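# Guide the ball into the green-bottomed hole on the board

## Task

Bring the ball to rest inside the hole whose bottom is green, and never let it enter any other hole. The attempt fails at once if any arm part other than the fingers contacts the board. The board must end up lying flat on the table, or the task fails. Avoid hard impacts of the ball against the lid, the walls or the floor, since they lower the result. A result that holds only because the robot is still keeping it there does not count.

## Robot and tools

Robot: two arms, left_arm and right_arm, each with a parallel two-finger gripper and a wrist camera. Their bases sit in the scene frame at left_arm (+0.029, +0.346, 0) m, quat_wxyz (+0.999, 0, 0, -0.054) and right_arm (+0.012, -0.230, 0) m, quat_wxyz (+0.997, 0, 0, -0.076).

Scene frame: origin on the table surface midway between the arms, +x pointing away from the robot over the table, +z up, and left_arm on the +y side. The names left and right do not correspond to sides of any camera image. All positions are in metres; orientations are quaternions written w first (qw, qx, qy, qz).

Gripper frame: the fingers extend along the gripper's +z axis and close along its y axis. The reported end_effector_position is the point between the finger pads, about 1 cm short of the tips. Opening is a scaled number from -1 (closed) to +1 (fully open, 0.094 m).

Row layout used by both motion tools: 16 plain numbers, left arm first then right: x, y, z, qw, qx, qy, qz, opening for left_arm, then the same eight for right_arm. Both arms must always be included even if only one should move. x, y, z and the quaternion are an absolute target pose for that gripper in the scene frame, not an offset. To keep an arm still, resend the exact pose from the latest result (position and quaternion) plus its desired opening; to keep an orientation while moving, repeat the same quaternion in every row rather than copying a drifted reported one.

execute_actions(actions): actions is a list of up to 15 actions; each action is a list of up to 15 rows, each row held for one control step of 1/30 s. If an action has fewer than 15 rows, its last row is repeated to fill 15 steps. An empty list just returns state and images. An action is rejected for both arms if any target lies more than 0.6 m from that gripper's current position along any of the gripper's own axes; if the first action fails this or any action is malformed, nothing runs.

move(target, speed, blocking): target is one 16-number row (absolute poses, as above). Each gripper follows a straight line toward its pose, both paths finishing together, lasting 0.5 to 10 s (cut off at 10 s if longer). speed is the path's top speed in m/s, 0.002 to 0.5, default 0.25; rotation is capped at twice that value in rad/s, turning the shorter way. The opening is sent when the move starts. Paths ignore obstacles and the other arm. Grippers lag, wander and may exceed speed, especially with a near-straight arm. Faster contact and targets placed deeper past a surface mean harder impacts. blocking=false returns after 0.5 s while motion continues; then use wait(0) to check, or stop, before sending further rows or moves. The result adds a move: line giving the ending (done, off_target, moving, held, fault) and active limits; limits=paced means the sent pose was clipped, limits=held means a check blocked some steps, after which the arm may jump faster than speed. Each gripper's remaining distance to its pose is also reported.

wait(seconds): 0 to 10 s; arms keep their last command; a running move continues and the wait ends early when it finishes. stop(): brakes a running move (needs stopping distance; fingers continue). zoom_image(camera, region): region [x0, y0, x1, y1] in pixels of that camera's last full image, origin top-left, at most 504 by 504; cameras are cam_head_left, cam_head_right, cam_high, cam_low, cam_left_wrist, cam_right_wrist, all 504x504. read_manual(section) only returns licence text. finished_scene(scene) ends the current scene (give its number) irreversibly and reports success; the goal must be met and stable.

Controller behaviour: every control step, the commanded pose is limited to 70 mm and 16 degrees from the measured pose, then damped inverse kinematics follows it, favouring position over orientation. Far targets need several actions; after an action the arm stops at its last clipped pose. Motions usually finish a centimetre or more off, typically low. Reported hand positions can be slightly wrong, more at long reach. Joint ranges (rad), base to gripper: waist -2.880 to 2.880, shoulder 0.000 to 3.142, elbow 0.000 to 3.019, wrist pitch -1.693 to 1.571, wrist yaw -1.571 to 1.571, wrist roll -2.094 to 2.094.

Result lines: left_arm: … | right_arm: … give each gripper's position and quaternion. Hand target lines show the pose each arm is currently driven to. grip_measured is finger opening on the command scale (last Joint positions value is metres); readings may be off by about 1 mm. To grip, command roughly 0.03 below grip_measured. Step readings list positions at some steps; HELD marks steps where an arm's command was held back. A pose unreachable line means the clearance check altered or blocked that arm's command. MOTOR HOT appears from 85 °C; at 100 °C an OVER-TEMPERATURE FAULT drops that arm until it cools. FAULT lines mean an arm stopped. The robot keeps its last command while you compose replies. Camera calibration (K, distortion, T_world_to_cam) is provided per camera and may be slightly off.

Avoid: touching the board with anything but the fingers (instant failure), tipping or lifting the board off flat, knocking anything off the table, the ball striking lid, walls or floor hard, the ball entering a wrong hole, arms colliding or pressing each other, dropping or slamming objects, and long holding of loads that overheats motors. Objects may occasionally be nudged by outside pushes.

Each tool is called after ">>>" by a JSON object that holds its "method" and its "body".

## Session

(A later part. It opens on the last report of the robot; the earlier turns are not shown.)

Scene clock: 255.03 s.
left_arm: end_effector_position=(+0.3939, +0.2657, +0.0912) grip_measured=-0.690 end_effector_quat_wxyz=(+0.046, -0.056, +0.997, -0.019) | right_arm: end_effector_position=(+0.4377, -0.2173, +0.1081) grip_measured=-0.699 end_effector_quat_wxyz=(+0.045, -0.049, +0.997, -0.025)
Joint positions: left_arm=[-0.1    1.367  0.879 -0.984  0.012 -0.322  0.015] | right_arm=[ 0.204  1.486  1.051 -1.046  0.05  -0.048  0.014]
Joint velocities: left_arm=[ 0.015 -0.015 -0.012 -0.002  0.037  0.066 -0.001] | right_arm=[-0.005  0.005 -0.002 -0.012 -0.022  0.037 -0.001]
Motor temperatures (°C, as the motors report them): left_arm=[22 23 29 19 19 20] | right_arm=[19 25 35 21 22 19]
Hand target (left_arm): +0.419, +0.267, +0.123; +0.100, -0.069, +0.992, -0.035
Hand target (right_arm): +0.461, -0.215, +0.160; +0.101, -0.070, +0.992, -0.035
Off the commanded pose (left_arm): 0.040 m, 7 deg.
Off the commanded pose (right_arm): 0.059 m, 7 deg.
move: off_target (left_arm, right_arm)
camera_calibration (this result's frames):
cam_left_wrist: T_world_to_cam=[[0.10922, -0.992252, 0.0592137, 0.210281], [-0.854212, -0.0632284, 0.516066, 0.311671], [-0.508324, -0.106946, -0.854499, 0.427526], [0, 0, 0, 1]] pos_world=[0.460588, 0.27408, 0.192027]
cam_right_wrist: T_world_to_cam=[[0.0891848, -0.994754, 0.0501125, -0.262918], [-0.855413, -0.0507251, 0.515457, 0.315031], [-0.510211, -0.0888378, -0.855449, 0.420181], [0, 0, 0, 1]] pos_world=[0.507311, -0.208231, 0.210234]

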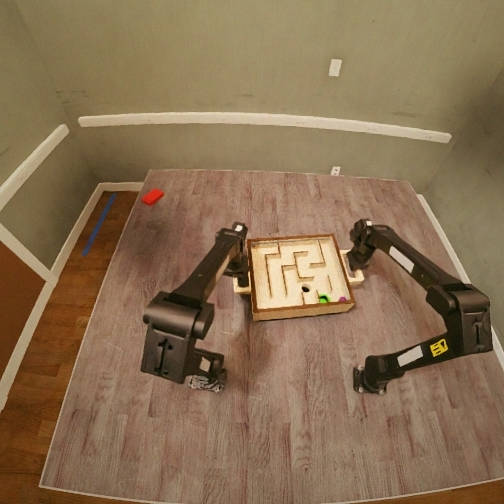

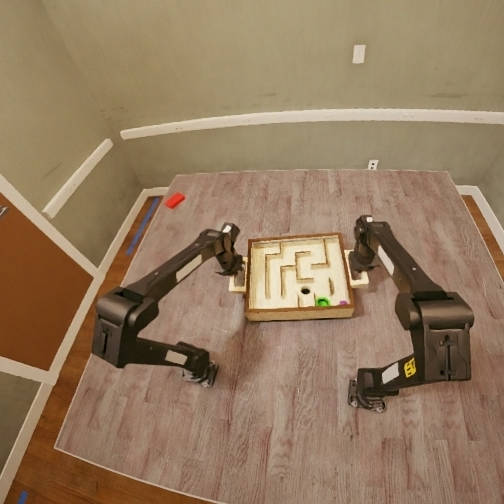

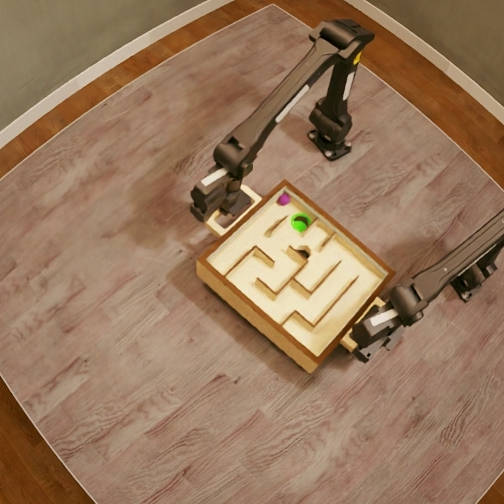

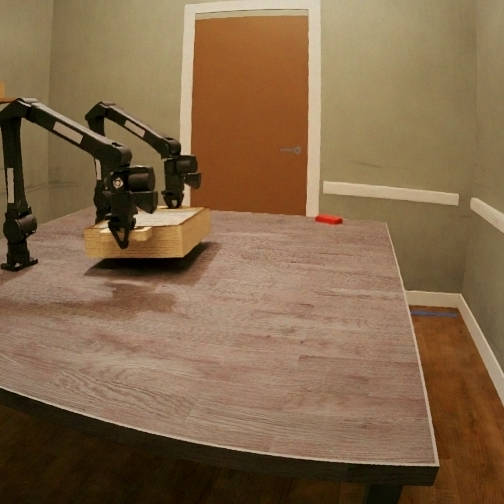

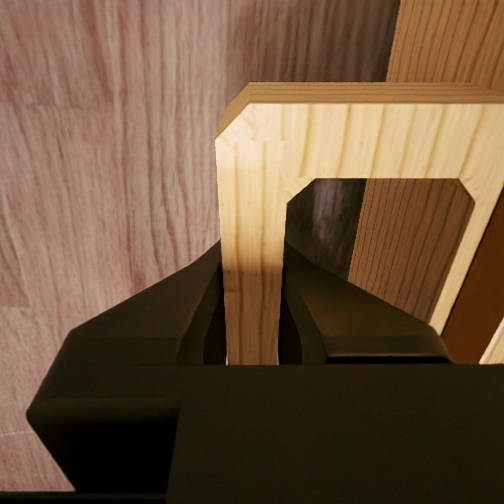

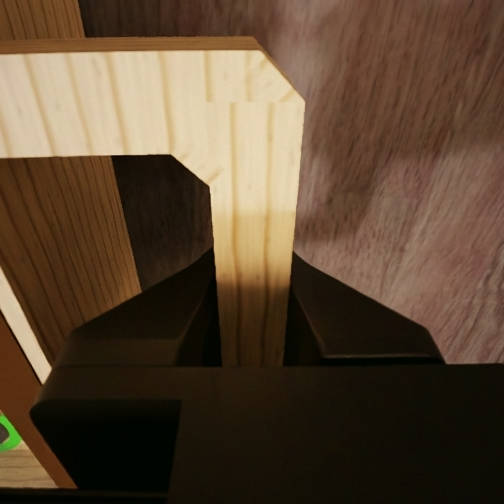

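>>> {"method": "move", "body": {"target": [0.42,0.267,0.115,0.088,-0.07,0.99,-0.04,-0.85,0.462,-0.215,0.163,0.088,-0.07,0.99,-0.04,-0.85], "speed": 0.03}}

>>> {"method": "zoom_image", "body": {"camera": "cam_high", "region": [170,180,390,400]}}

Scene clock: 260.20 s.
left_arm: end_effector_position=(+0.3831, +0.2663, +0.0759) grip_measured=-0.690 end_effector_quat_wxyz=(+0.025, -0.058, +0.998, -0.025) | right_arm: end_effector_position=(+0.4304, -0.2163, +0.1057) grip_measured=-0.699 end_effector_quat_wxyz=(+0.025, -0.052, +0.998, -0.032)
Joint positions: left_arm=[-0.093  1.385  0.852 -0.976  0.036 -0.32   0.015] | right_arm=[ 0.214  1.495  1.056 -1.082  0.065 -0.043  0.014]
Joint velocities: left_arm=[ 0.005 -0.015 -0.002  0.007  0.066 -0.022 -0.001] | right_arm=[-0.005 -0.005 -0.037  0.002  0.022  0.007 -0.   ]
Motor temperatures (°C, as the motors report them): left_arm=[22 23 29 19 19 20] | right_arm=[19 25 36 21 23 19]
Hand target (left_arm): +0.417, +0.268, +0.115; +0.088, -0.070, +0.993, -0.040
Hand target (right_arm): +0.457, -0.215, +0.163; +0.088, -0.070, +0.993, -0.041
Off the commanded pose (left_arm): 0.054 m, 8 deg.
Off the commanded pose (right_arm): 0.065 m, 8 deg.
move: off_target (left_arm, right_arm)
camera_calibration (this result's frames):
cam_left_wrist: T_world_to_cam=[[0.11412, -0.990974, 0.0703391, 0.20991], [-0.832389, -0.0567273, 0.551281, 0.297667], [-0.542315, -0.121461, -0.831349, 0.424109], [0, 0, 0, 1]] pos_world=[0.453821, 0.276414, 0.17372]
cam_right_wrist: T_world_to_cam=[[0.0953036, -0.993394, 0.063914, -0.265023], [-0.834121, -0.0446516, 0.549772, 0.298555], [-0.543286, -0.105707, -0.832866, 0.422755], [0, 0, 0, 1]] pos_world=[0.503966, -0.205254, 0.204899]

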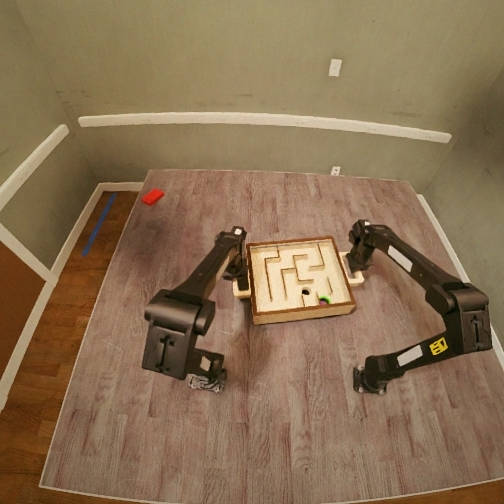

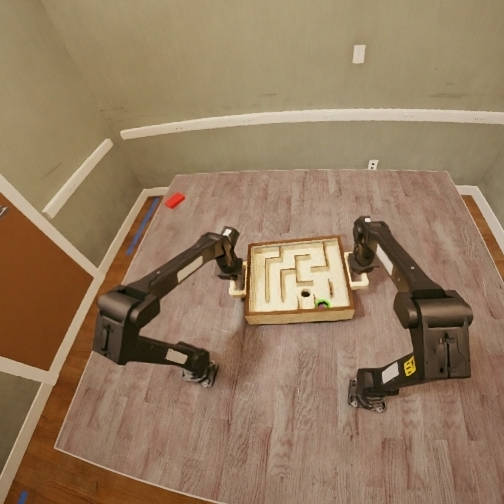

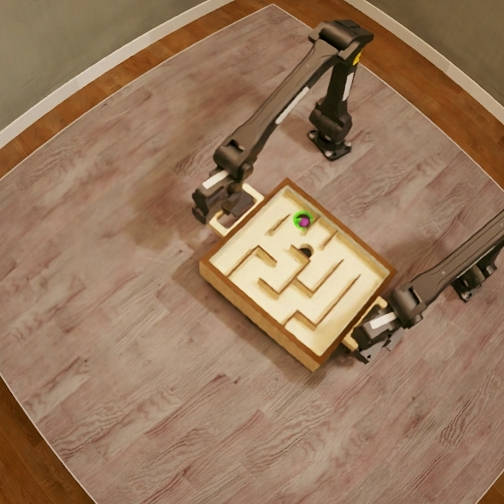

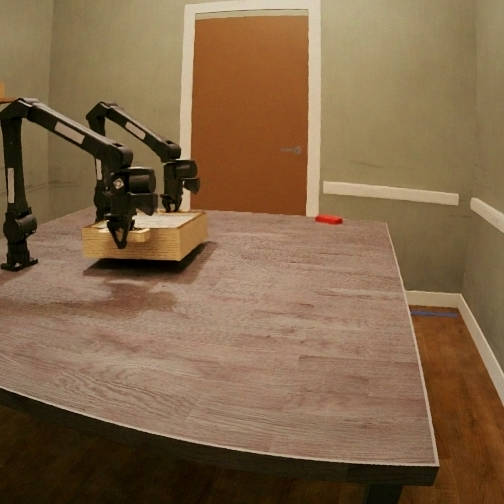

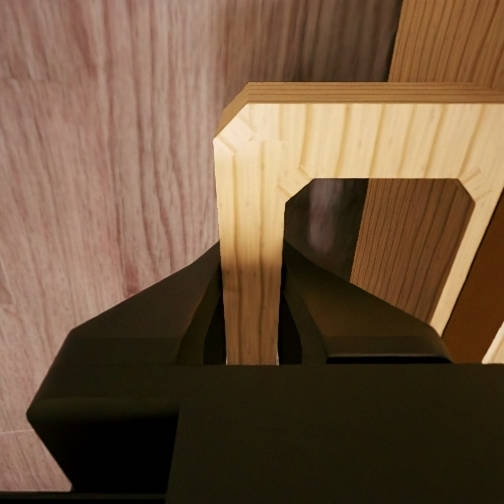

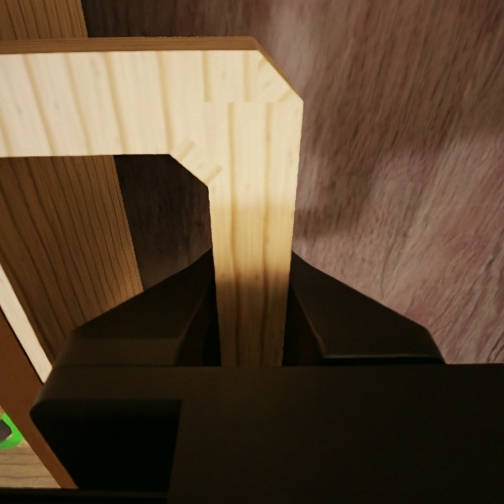

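Region (170, 180, 390, 400) of cam_high's 504x504 image, scaled by 2.291, with more detail than that image has.

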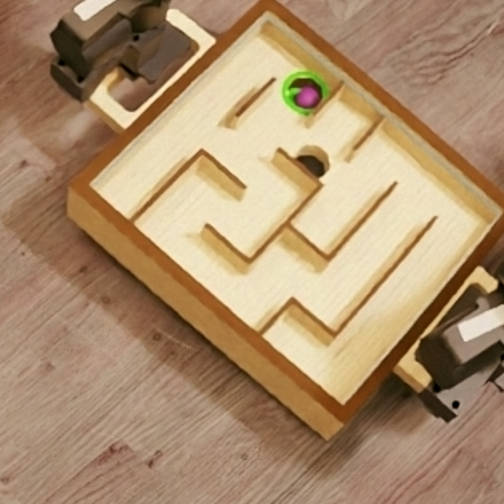

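In. Level and lower.

>>> {"method": "move", "body": {"target": [0.41,0.267,0.10,0.06,-0.06,0.996,0,-0.85,0.455,-0.215,0.105,0.06,-0.06,0.996,0,-0.85], "speed": 0.03}}

>>> {"method": "move", "body": {"target": [0.40,0.267,0.07,0.025,-0.06,0.998,0,-0.85,0.445,-0.215,0.075,0.025,-0.06,0.998,0,-0.85], "speed": 0.02}}

Scene clock: 265.43 s.
left_arm: end_effector_position=(+0.3783, +0.2717, +0.0663) grip_measured=-0.690 end_effector_quat_wxyz=(+0.017, -0.062, +0.998, -0.001) | right_arm: end_effector_position=(+0.4315, -0.2104, +0.0836) grip_measured=-0.700 end_effector_quat_wxyz=(+0.022, -0.056, +0.998, -0.002)
Joint positions: left_arm=[-0.103  1.402  0.841 -0.976 -0.008 -0.335  0.015] | right_arm=[ 0.202  1.529  1.031 -1.029  0.003 -0.061  0.014]
Joint velocities: left_arm=[-0.024  0.005 -0.012  0.007  0.037 -0.022 -0.001] | right_arm=[ 0.024 -0.015  0.007  0.017 -0.051 -0.022 -0.001]
Motor temperatures (°C, as the motors report them): left_arm=[22 23 29 19 19 20] | right_arm=[19 25 36 21 23 19]
Hand target (left_arm): +0.408, +0.267, +0.100; +0.060, -0.060, +0.996, -0.000
Hand target (right_arm): +0.454, -0.215, +0.106; +0.060, -0.060, +0.996, -0.001
Off the commanded pose (left_arm): 0.046 m, 5 deg.
Off the commanded pose (right_arm): 0.032 m, 4 deg.
move: off_target (left_arm, right_arm)
camera_calibration (this result's frames):
cam_left_wrist: T_world_to_cam=[[0.122721, -0.992242, 0.0198711, 0.216854], [-0.821526, -0.0903326, 0.56297, 0.303467], [-0.556807, -0.085413, -0.826239, 0.4096], [0, 0, 0, 1]] pos_world=[0.450762, 0.27757, 0.163275]
cam_right_wrist: T_world_to_cam=[[0.104941, -0.994475, 0.0024426, -0.257052], [-0.827922, -0.0860045, 0.554209, 0.300244], [-0.550937, -0.0601816, -0.832374, 0.418404], [0, 0, 0, 1]] pos_world=[0.506068, -0.20463, 0.182498]

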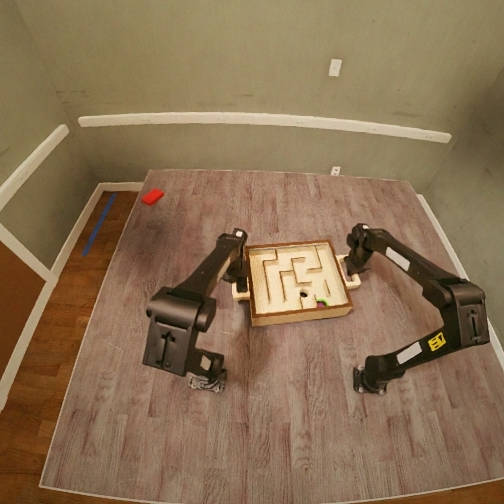

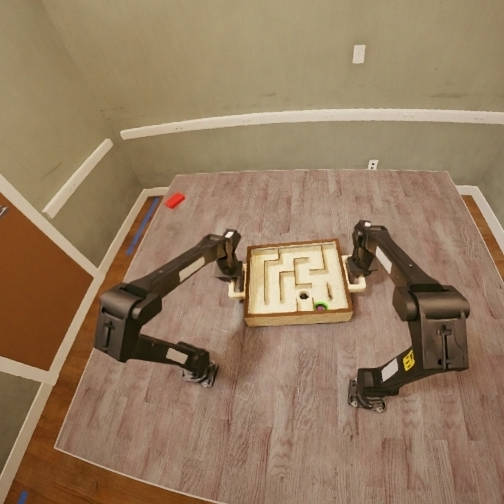

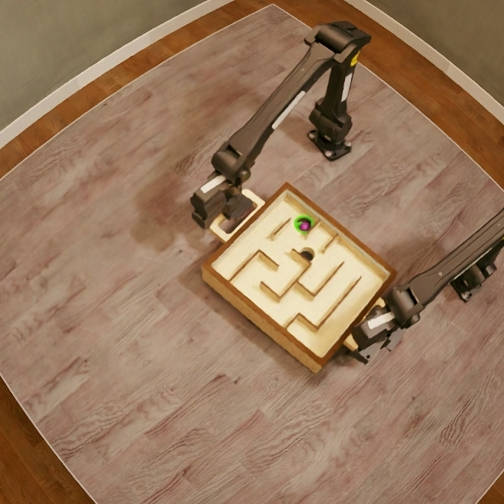

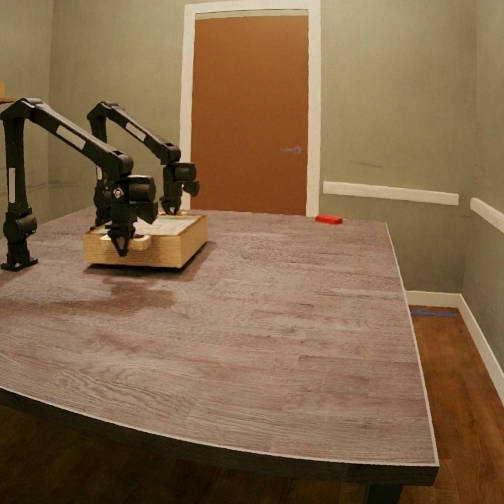

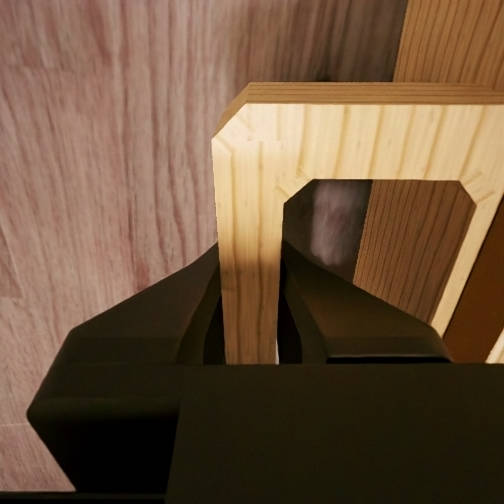

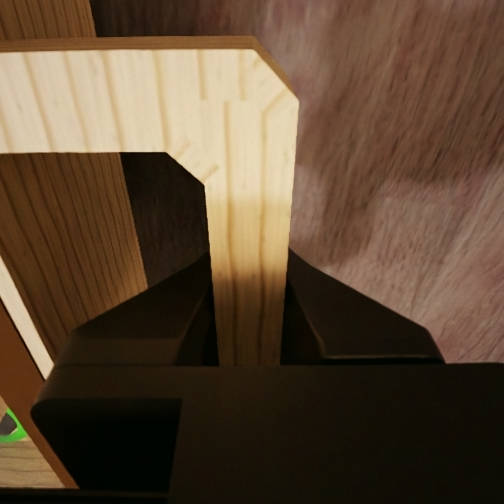

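Scene clock: 266.77 s.
left_arm: end_effector_position=(+0.3732, +0.2720, +0.0574) grip_measured=-0.690 end_effector_quat_wxyz=(+0.004, -0.061, +0.998, +0.001) | right_arm: end_effector_position=(+0.4258, -0.2102, +0.0626) grip_measured=-0.700 end_effector_quat_wxyz=(+0.006, -0.054, +0.998, +0.001)
Joint positions: left_arm=[-0.103  1.421  0.833 -0.976 -0.004 -0.333  0.015] | right_arm=[ 0.201  1.564  1.009 -1.004 -0.002 -0.06   0.014]
Joint velocities: left_arm=[ 0.005  0.005 -0.017 -0.002  0.007  0.022  0.   ] | right_arm=[-0.015 -0.005 -0.002 -0.007 -0.11  -0.051 -0.001]
Motor temperatures (°C, as the motors report them): left_arm=[22 23 29 19 19 20] | right_arm=[19 25 36 21 23 19]
Hand target (left_arm): +0.399, +0.267, +0.070; +0.025, -0.060, +0.998, -0.000
Hand target (right_arm): +0.444, -0.215, +0.075; +0.025, -0.060, +0.998, -0.000
Off the commanded pose (left_arm): 0.030 m, 2 deg.
Off the commanded pose (right_arm): 0.023 m, 2 deg.
move: off_target (left_arm, right_arm)
camera_calibration (this result's frames):
cam_left_wrist: T_world_to_cam=[[0.121598, -0.992462, 0.0152869, 0.218701], [-0.805915, -0.0897283, 0.585192, 0.297043], [-0.579409, -0.0834781, -0.810751, 0.406389], [0, 0, 0, 1]] pos_world=[0.448263, 0.27763, 0.15231]
cam_right_wrist: T_world_to_cam=[[0.102775, -0.994694, -0.00466788, -0.254921], [-0.8098, -0.0863944, 0.58031, 0.297703], [-0.577634, -0.0558613, -0.814382, 0.40892], [0, 0, 0, 1]] pos_world=[0.503486, -0.205006, 0.159067]

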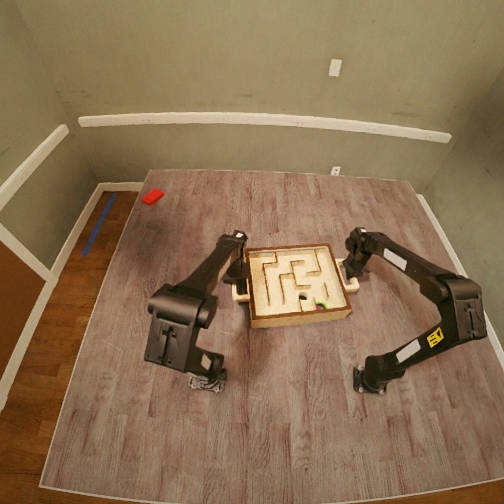

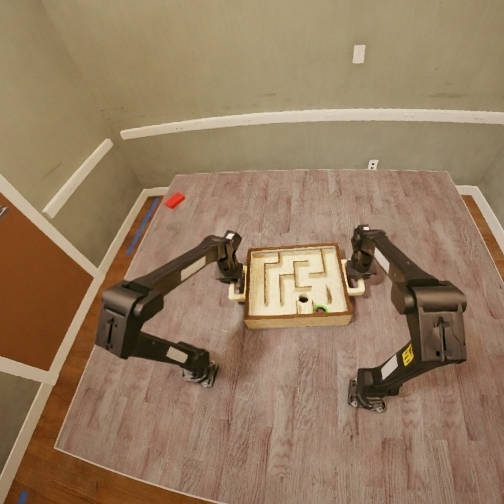

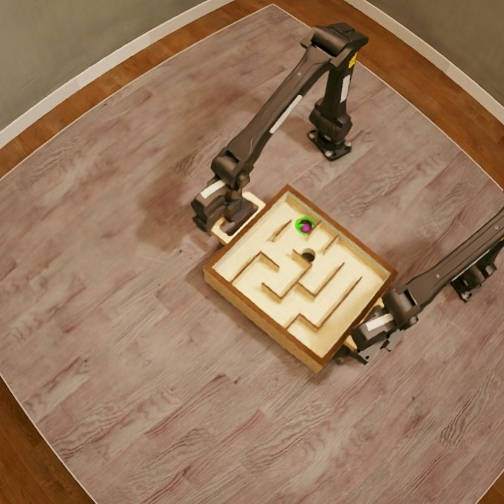

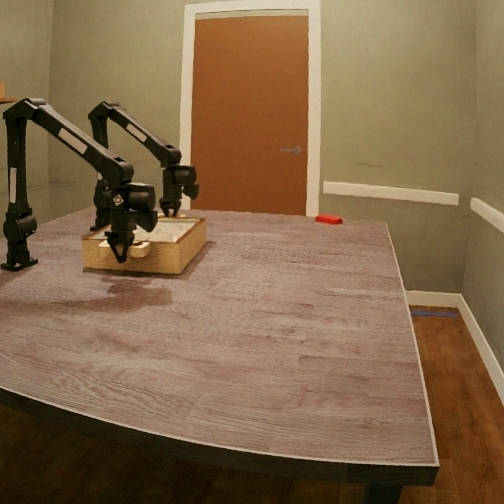

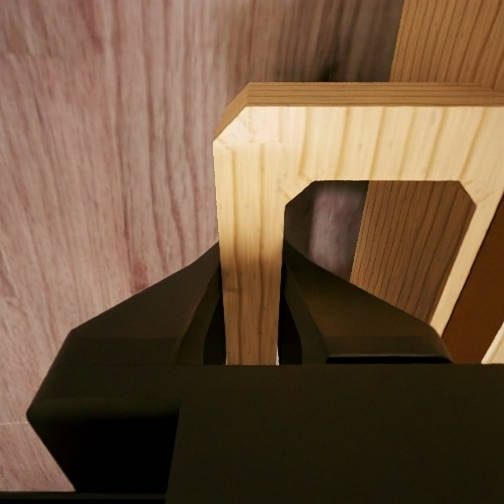

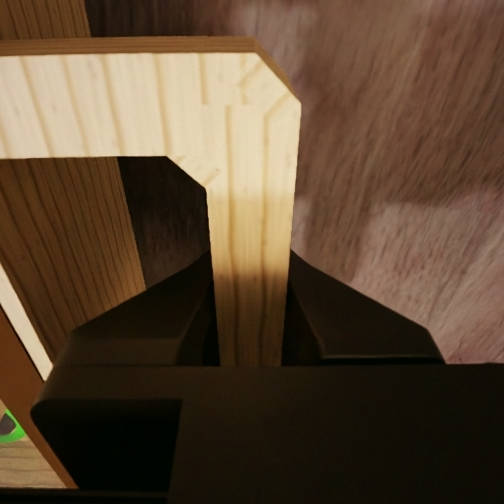

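Down. Release in place, then lift.

>>> {"method": "move", "body": {"target": [0.376,0.272,0.062,0.01,-0.06,0.998,0,-0.3,0.428,-0.21,0.066,0.01,-0.055,0.998,0,-0.3], "speed": 0.05}}

>>> {"method": "move", "body": {"target": [0.376,0.272,0.17,0.01,-0.06,0.998,0,-0.3,0.428,-0.21,0.17,0.01,-0.055,0.998,0,-0.3], "speed": 0.12}}

Scene clock: 271.03 s.
left_arm: end_effector_position=(+0.3732, +0.2719, +0.0574) grip_measured=-0.303 end_effector_quat_wxyz=(+0.004, -0.061, +0.998, +0.001) | right_arm: end_effector_position=(+0.4253, -0.2103, +0.0622) grip_measured=-0.302 end_effector_quat_wxyz=(+0.005, -0.054, +0.999, +0.001)
Joint positions: left_arm=[-0.103  1.421  0.833 -0.976 -0.003 -0.333  0.033] | right_arm=[ 0.201  1.564  1.007 -1.004 -0.002 -0.06   0.033]
Joint velocities: left_arm=[ 0.005 -0.015 -0.007 -0.012 -0.095 -0.051  0.   ] | right_arm=[-0.005  0.005 -0.002  0.012  0.037 -0.037 -0.001]
Motor temperatures (°C, as the motors report them): left_arm=[22 23 29 19 19 20] | right_arm=[19 24 35 21 22 19]
Hand target (left_arm): +0.376, +0.272, +0.062; +0.010, -0.060, +0.998, -0.000
Hand target (right_arm): +0.428, -0.210, +0.066; +0.010, -0.055, +0.998, -0.000
Off the commanded pose (left_arm): 0.005 m, 1 deg.
Off the commanded pose (right_arm): 0.005 m, 1 deg.
move: done
camera_calibration (this result's frames):
cam_left_wrist: T_world_to_cam=[[0.121597, -0.992456, 0.0156474, 0.218618], [-0.805869, -0.089508, 0.58529, 0.296943], [-0.579474, -0.083779, -0.810673, 0.406477], [0, 0, 0, 1]] pos_world=[0.448257, 0.277601, 0.152302]
cam_right_wrist: T_world_to_cam=[[0.10277, -0.994694, -0.0047297, -0.254889], [-0.809136, -0.0863619, 0.58124, 0.297171], [-0.578565, -0.0559068, -0.813718, 0.408663], [0, 0, 0, 1]] pos_world=[0.503085, -0.205025, 0.158604]

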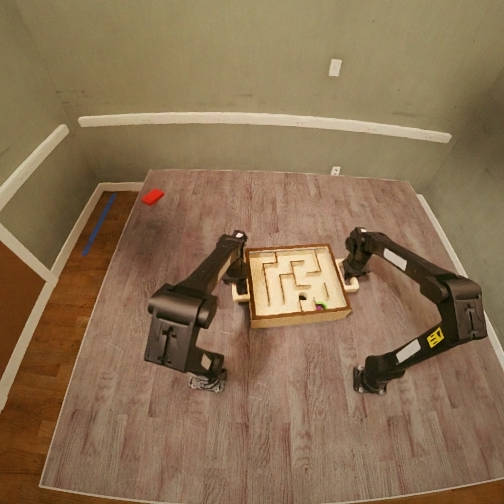

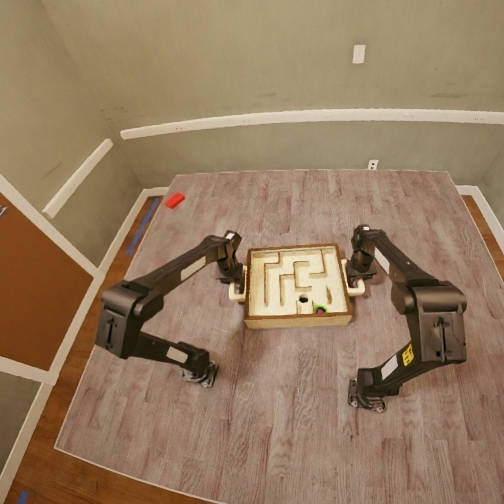

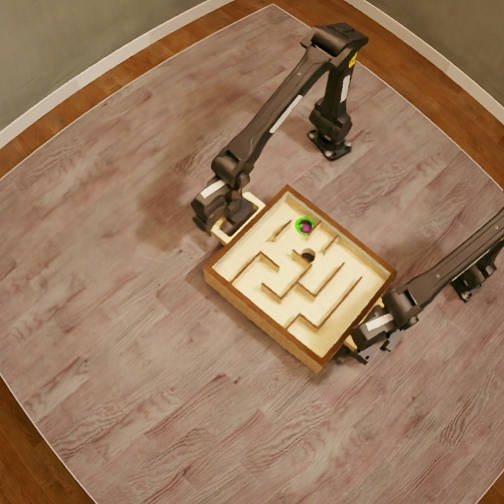

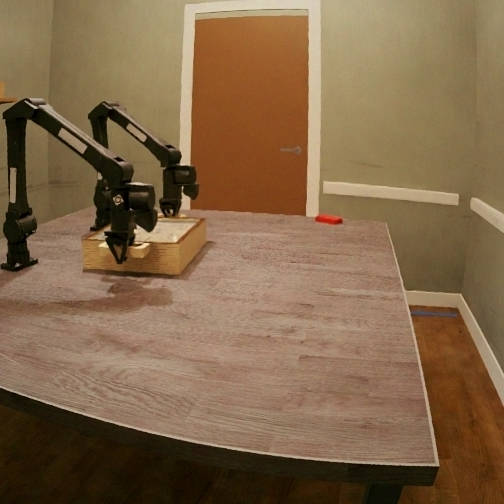

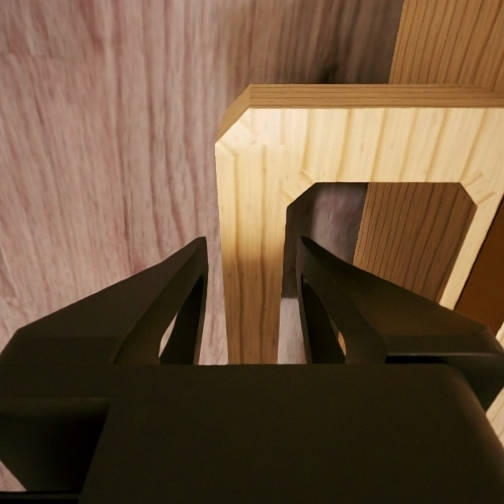

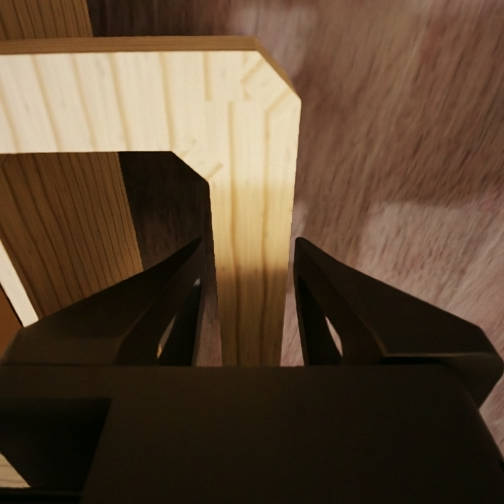

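Scene clock: 272.37 s.
left_arm: end_effector_position=(+0.3662, +0.2734, +0.1508) grip_measured=-0.303 end_effector_quat_wxyz=(-0.008, -0.061, +0.998, +0.004) | right_arm: end_effector_position=(+0.4145, -0.2108, +0.1507) grip_measured=-0.302 end_effector_quat_wxyz=(-0.010, -0.054, +0.998, +0.001)
Joint positions: left_arm=[-0.103  1.298  0.987 -1.276 -0.003 -0.333  0.033] | right_arm=[ 0.201  1.453  1.138 -1.276 -0.002 -0.06   0.033]
Joint velocities: left_arm=[-0.005 -0.015  0.002 -0.012 -0.037  0.051  0.   ] | right_arm=[-0.015 -0.005 -0.007  0.007  0.022 -0.022 -0.001]
Motor temperatures (°C, as the motors report them): left_arm=[22 23 29 19 19 20] | right_arm=[19 24 35 21 22 19]
Hand target (left_arm): +0.378, +0.272, +0.169; +0.010, -0.060, +0.998, -0.000
Hand target (right_arm): +0.425, -0.210, +0.171; +0.010, -0.055, +0.998, +0.000
Off the commanded pose (left_arm): 0.022 m, 2 deg.
Off the commanded pose (right_arm): 0.024 m, 2 deg.
move: off_target (left_arm, right_arm)
camera_calibration (this result's frames):
cam_left_wrist: T_world_to_cam=[[0.121866, -0.992514, 0.00803088, 0.220546], [-0.79235, -0.0924095, 0.603027, 0.229977], [-0.597771, -0.0798519, -0.79768, 0.481965], [0, 0, 0, 1]] pos_world=[0.44345, 0.278633, 0.244]
cam_right_wrist: T_world_to_cam=[[0.102608, -0.994702, -0.00631409, -0.253584], [-0.791736, -0.0855102, 0.604849, 0.226384], [-0.602184, -0.057063, -0.796315, 0.481348], [0, 0, 0, 1]] pos_world=[0.495116, -0.205415, 0.244776]

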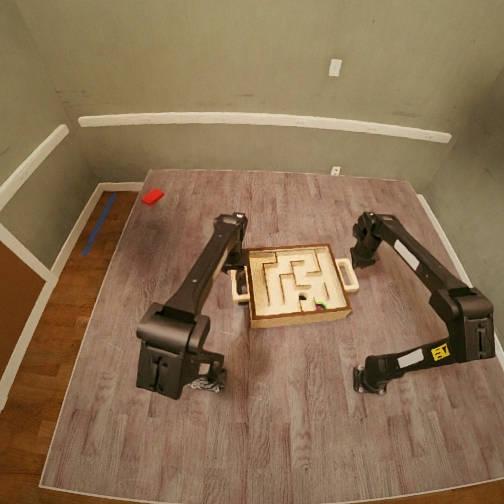

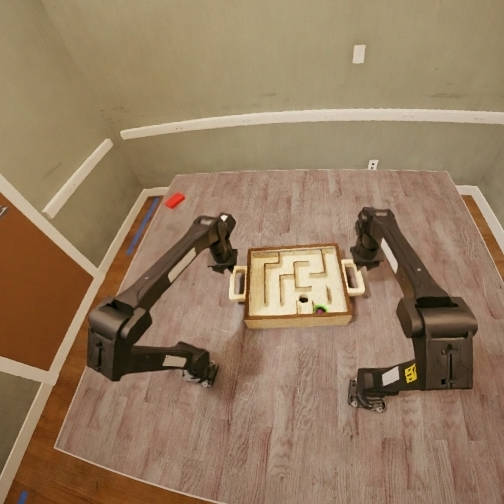

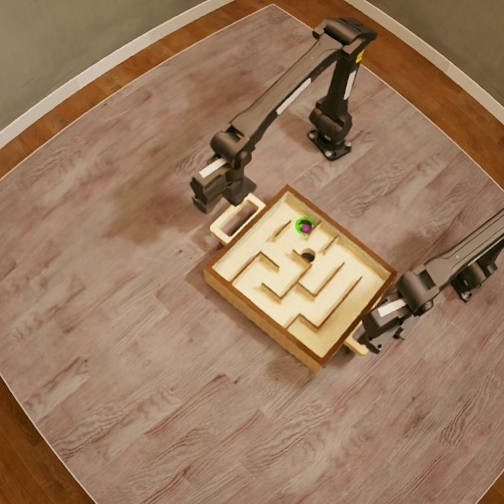

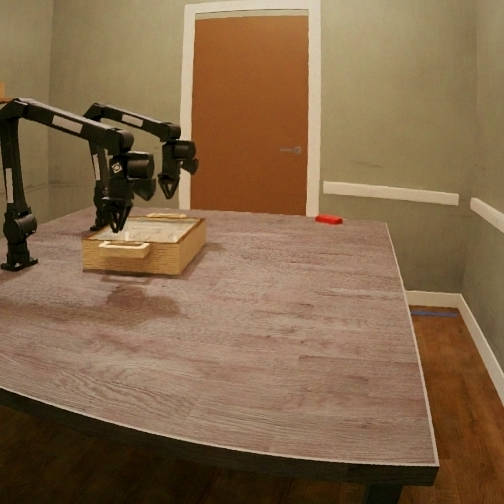

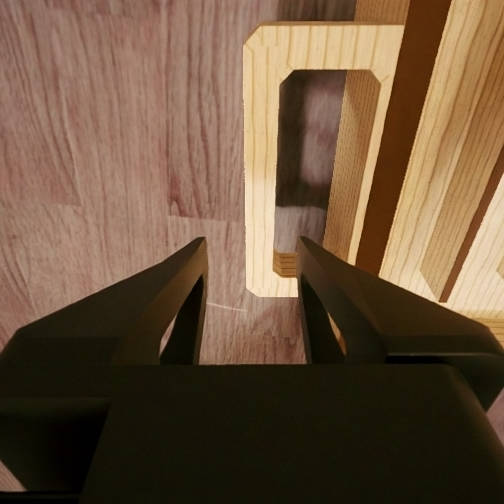

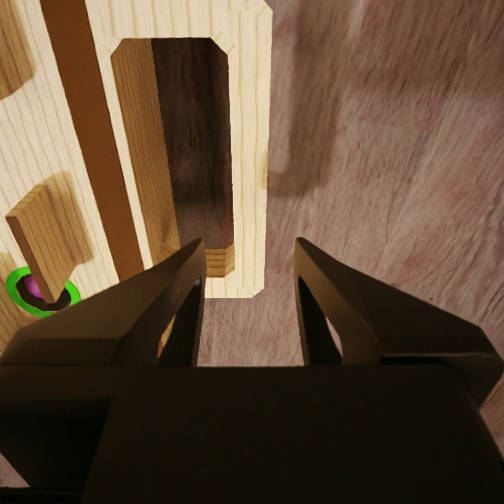

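>>> {"method": "finished_scene", "body": {"scene": 2}}

The scene is finished: the task was done.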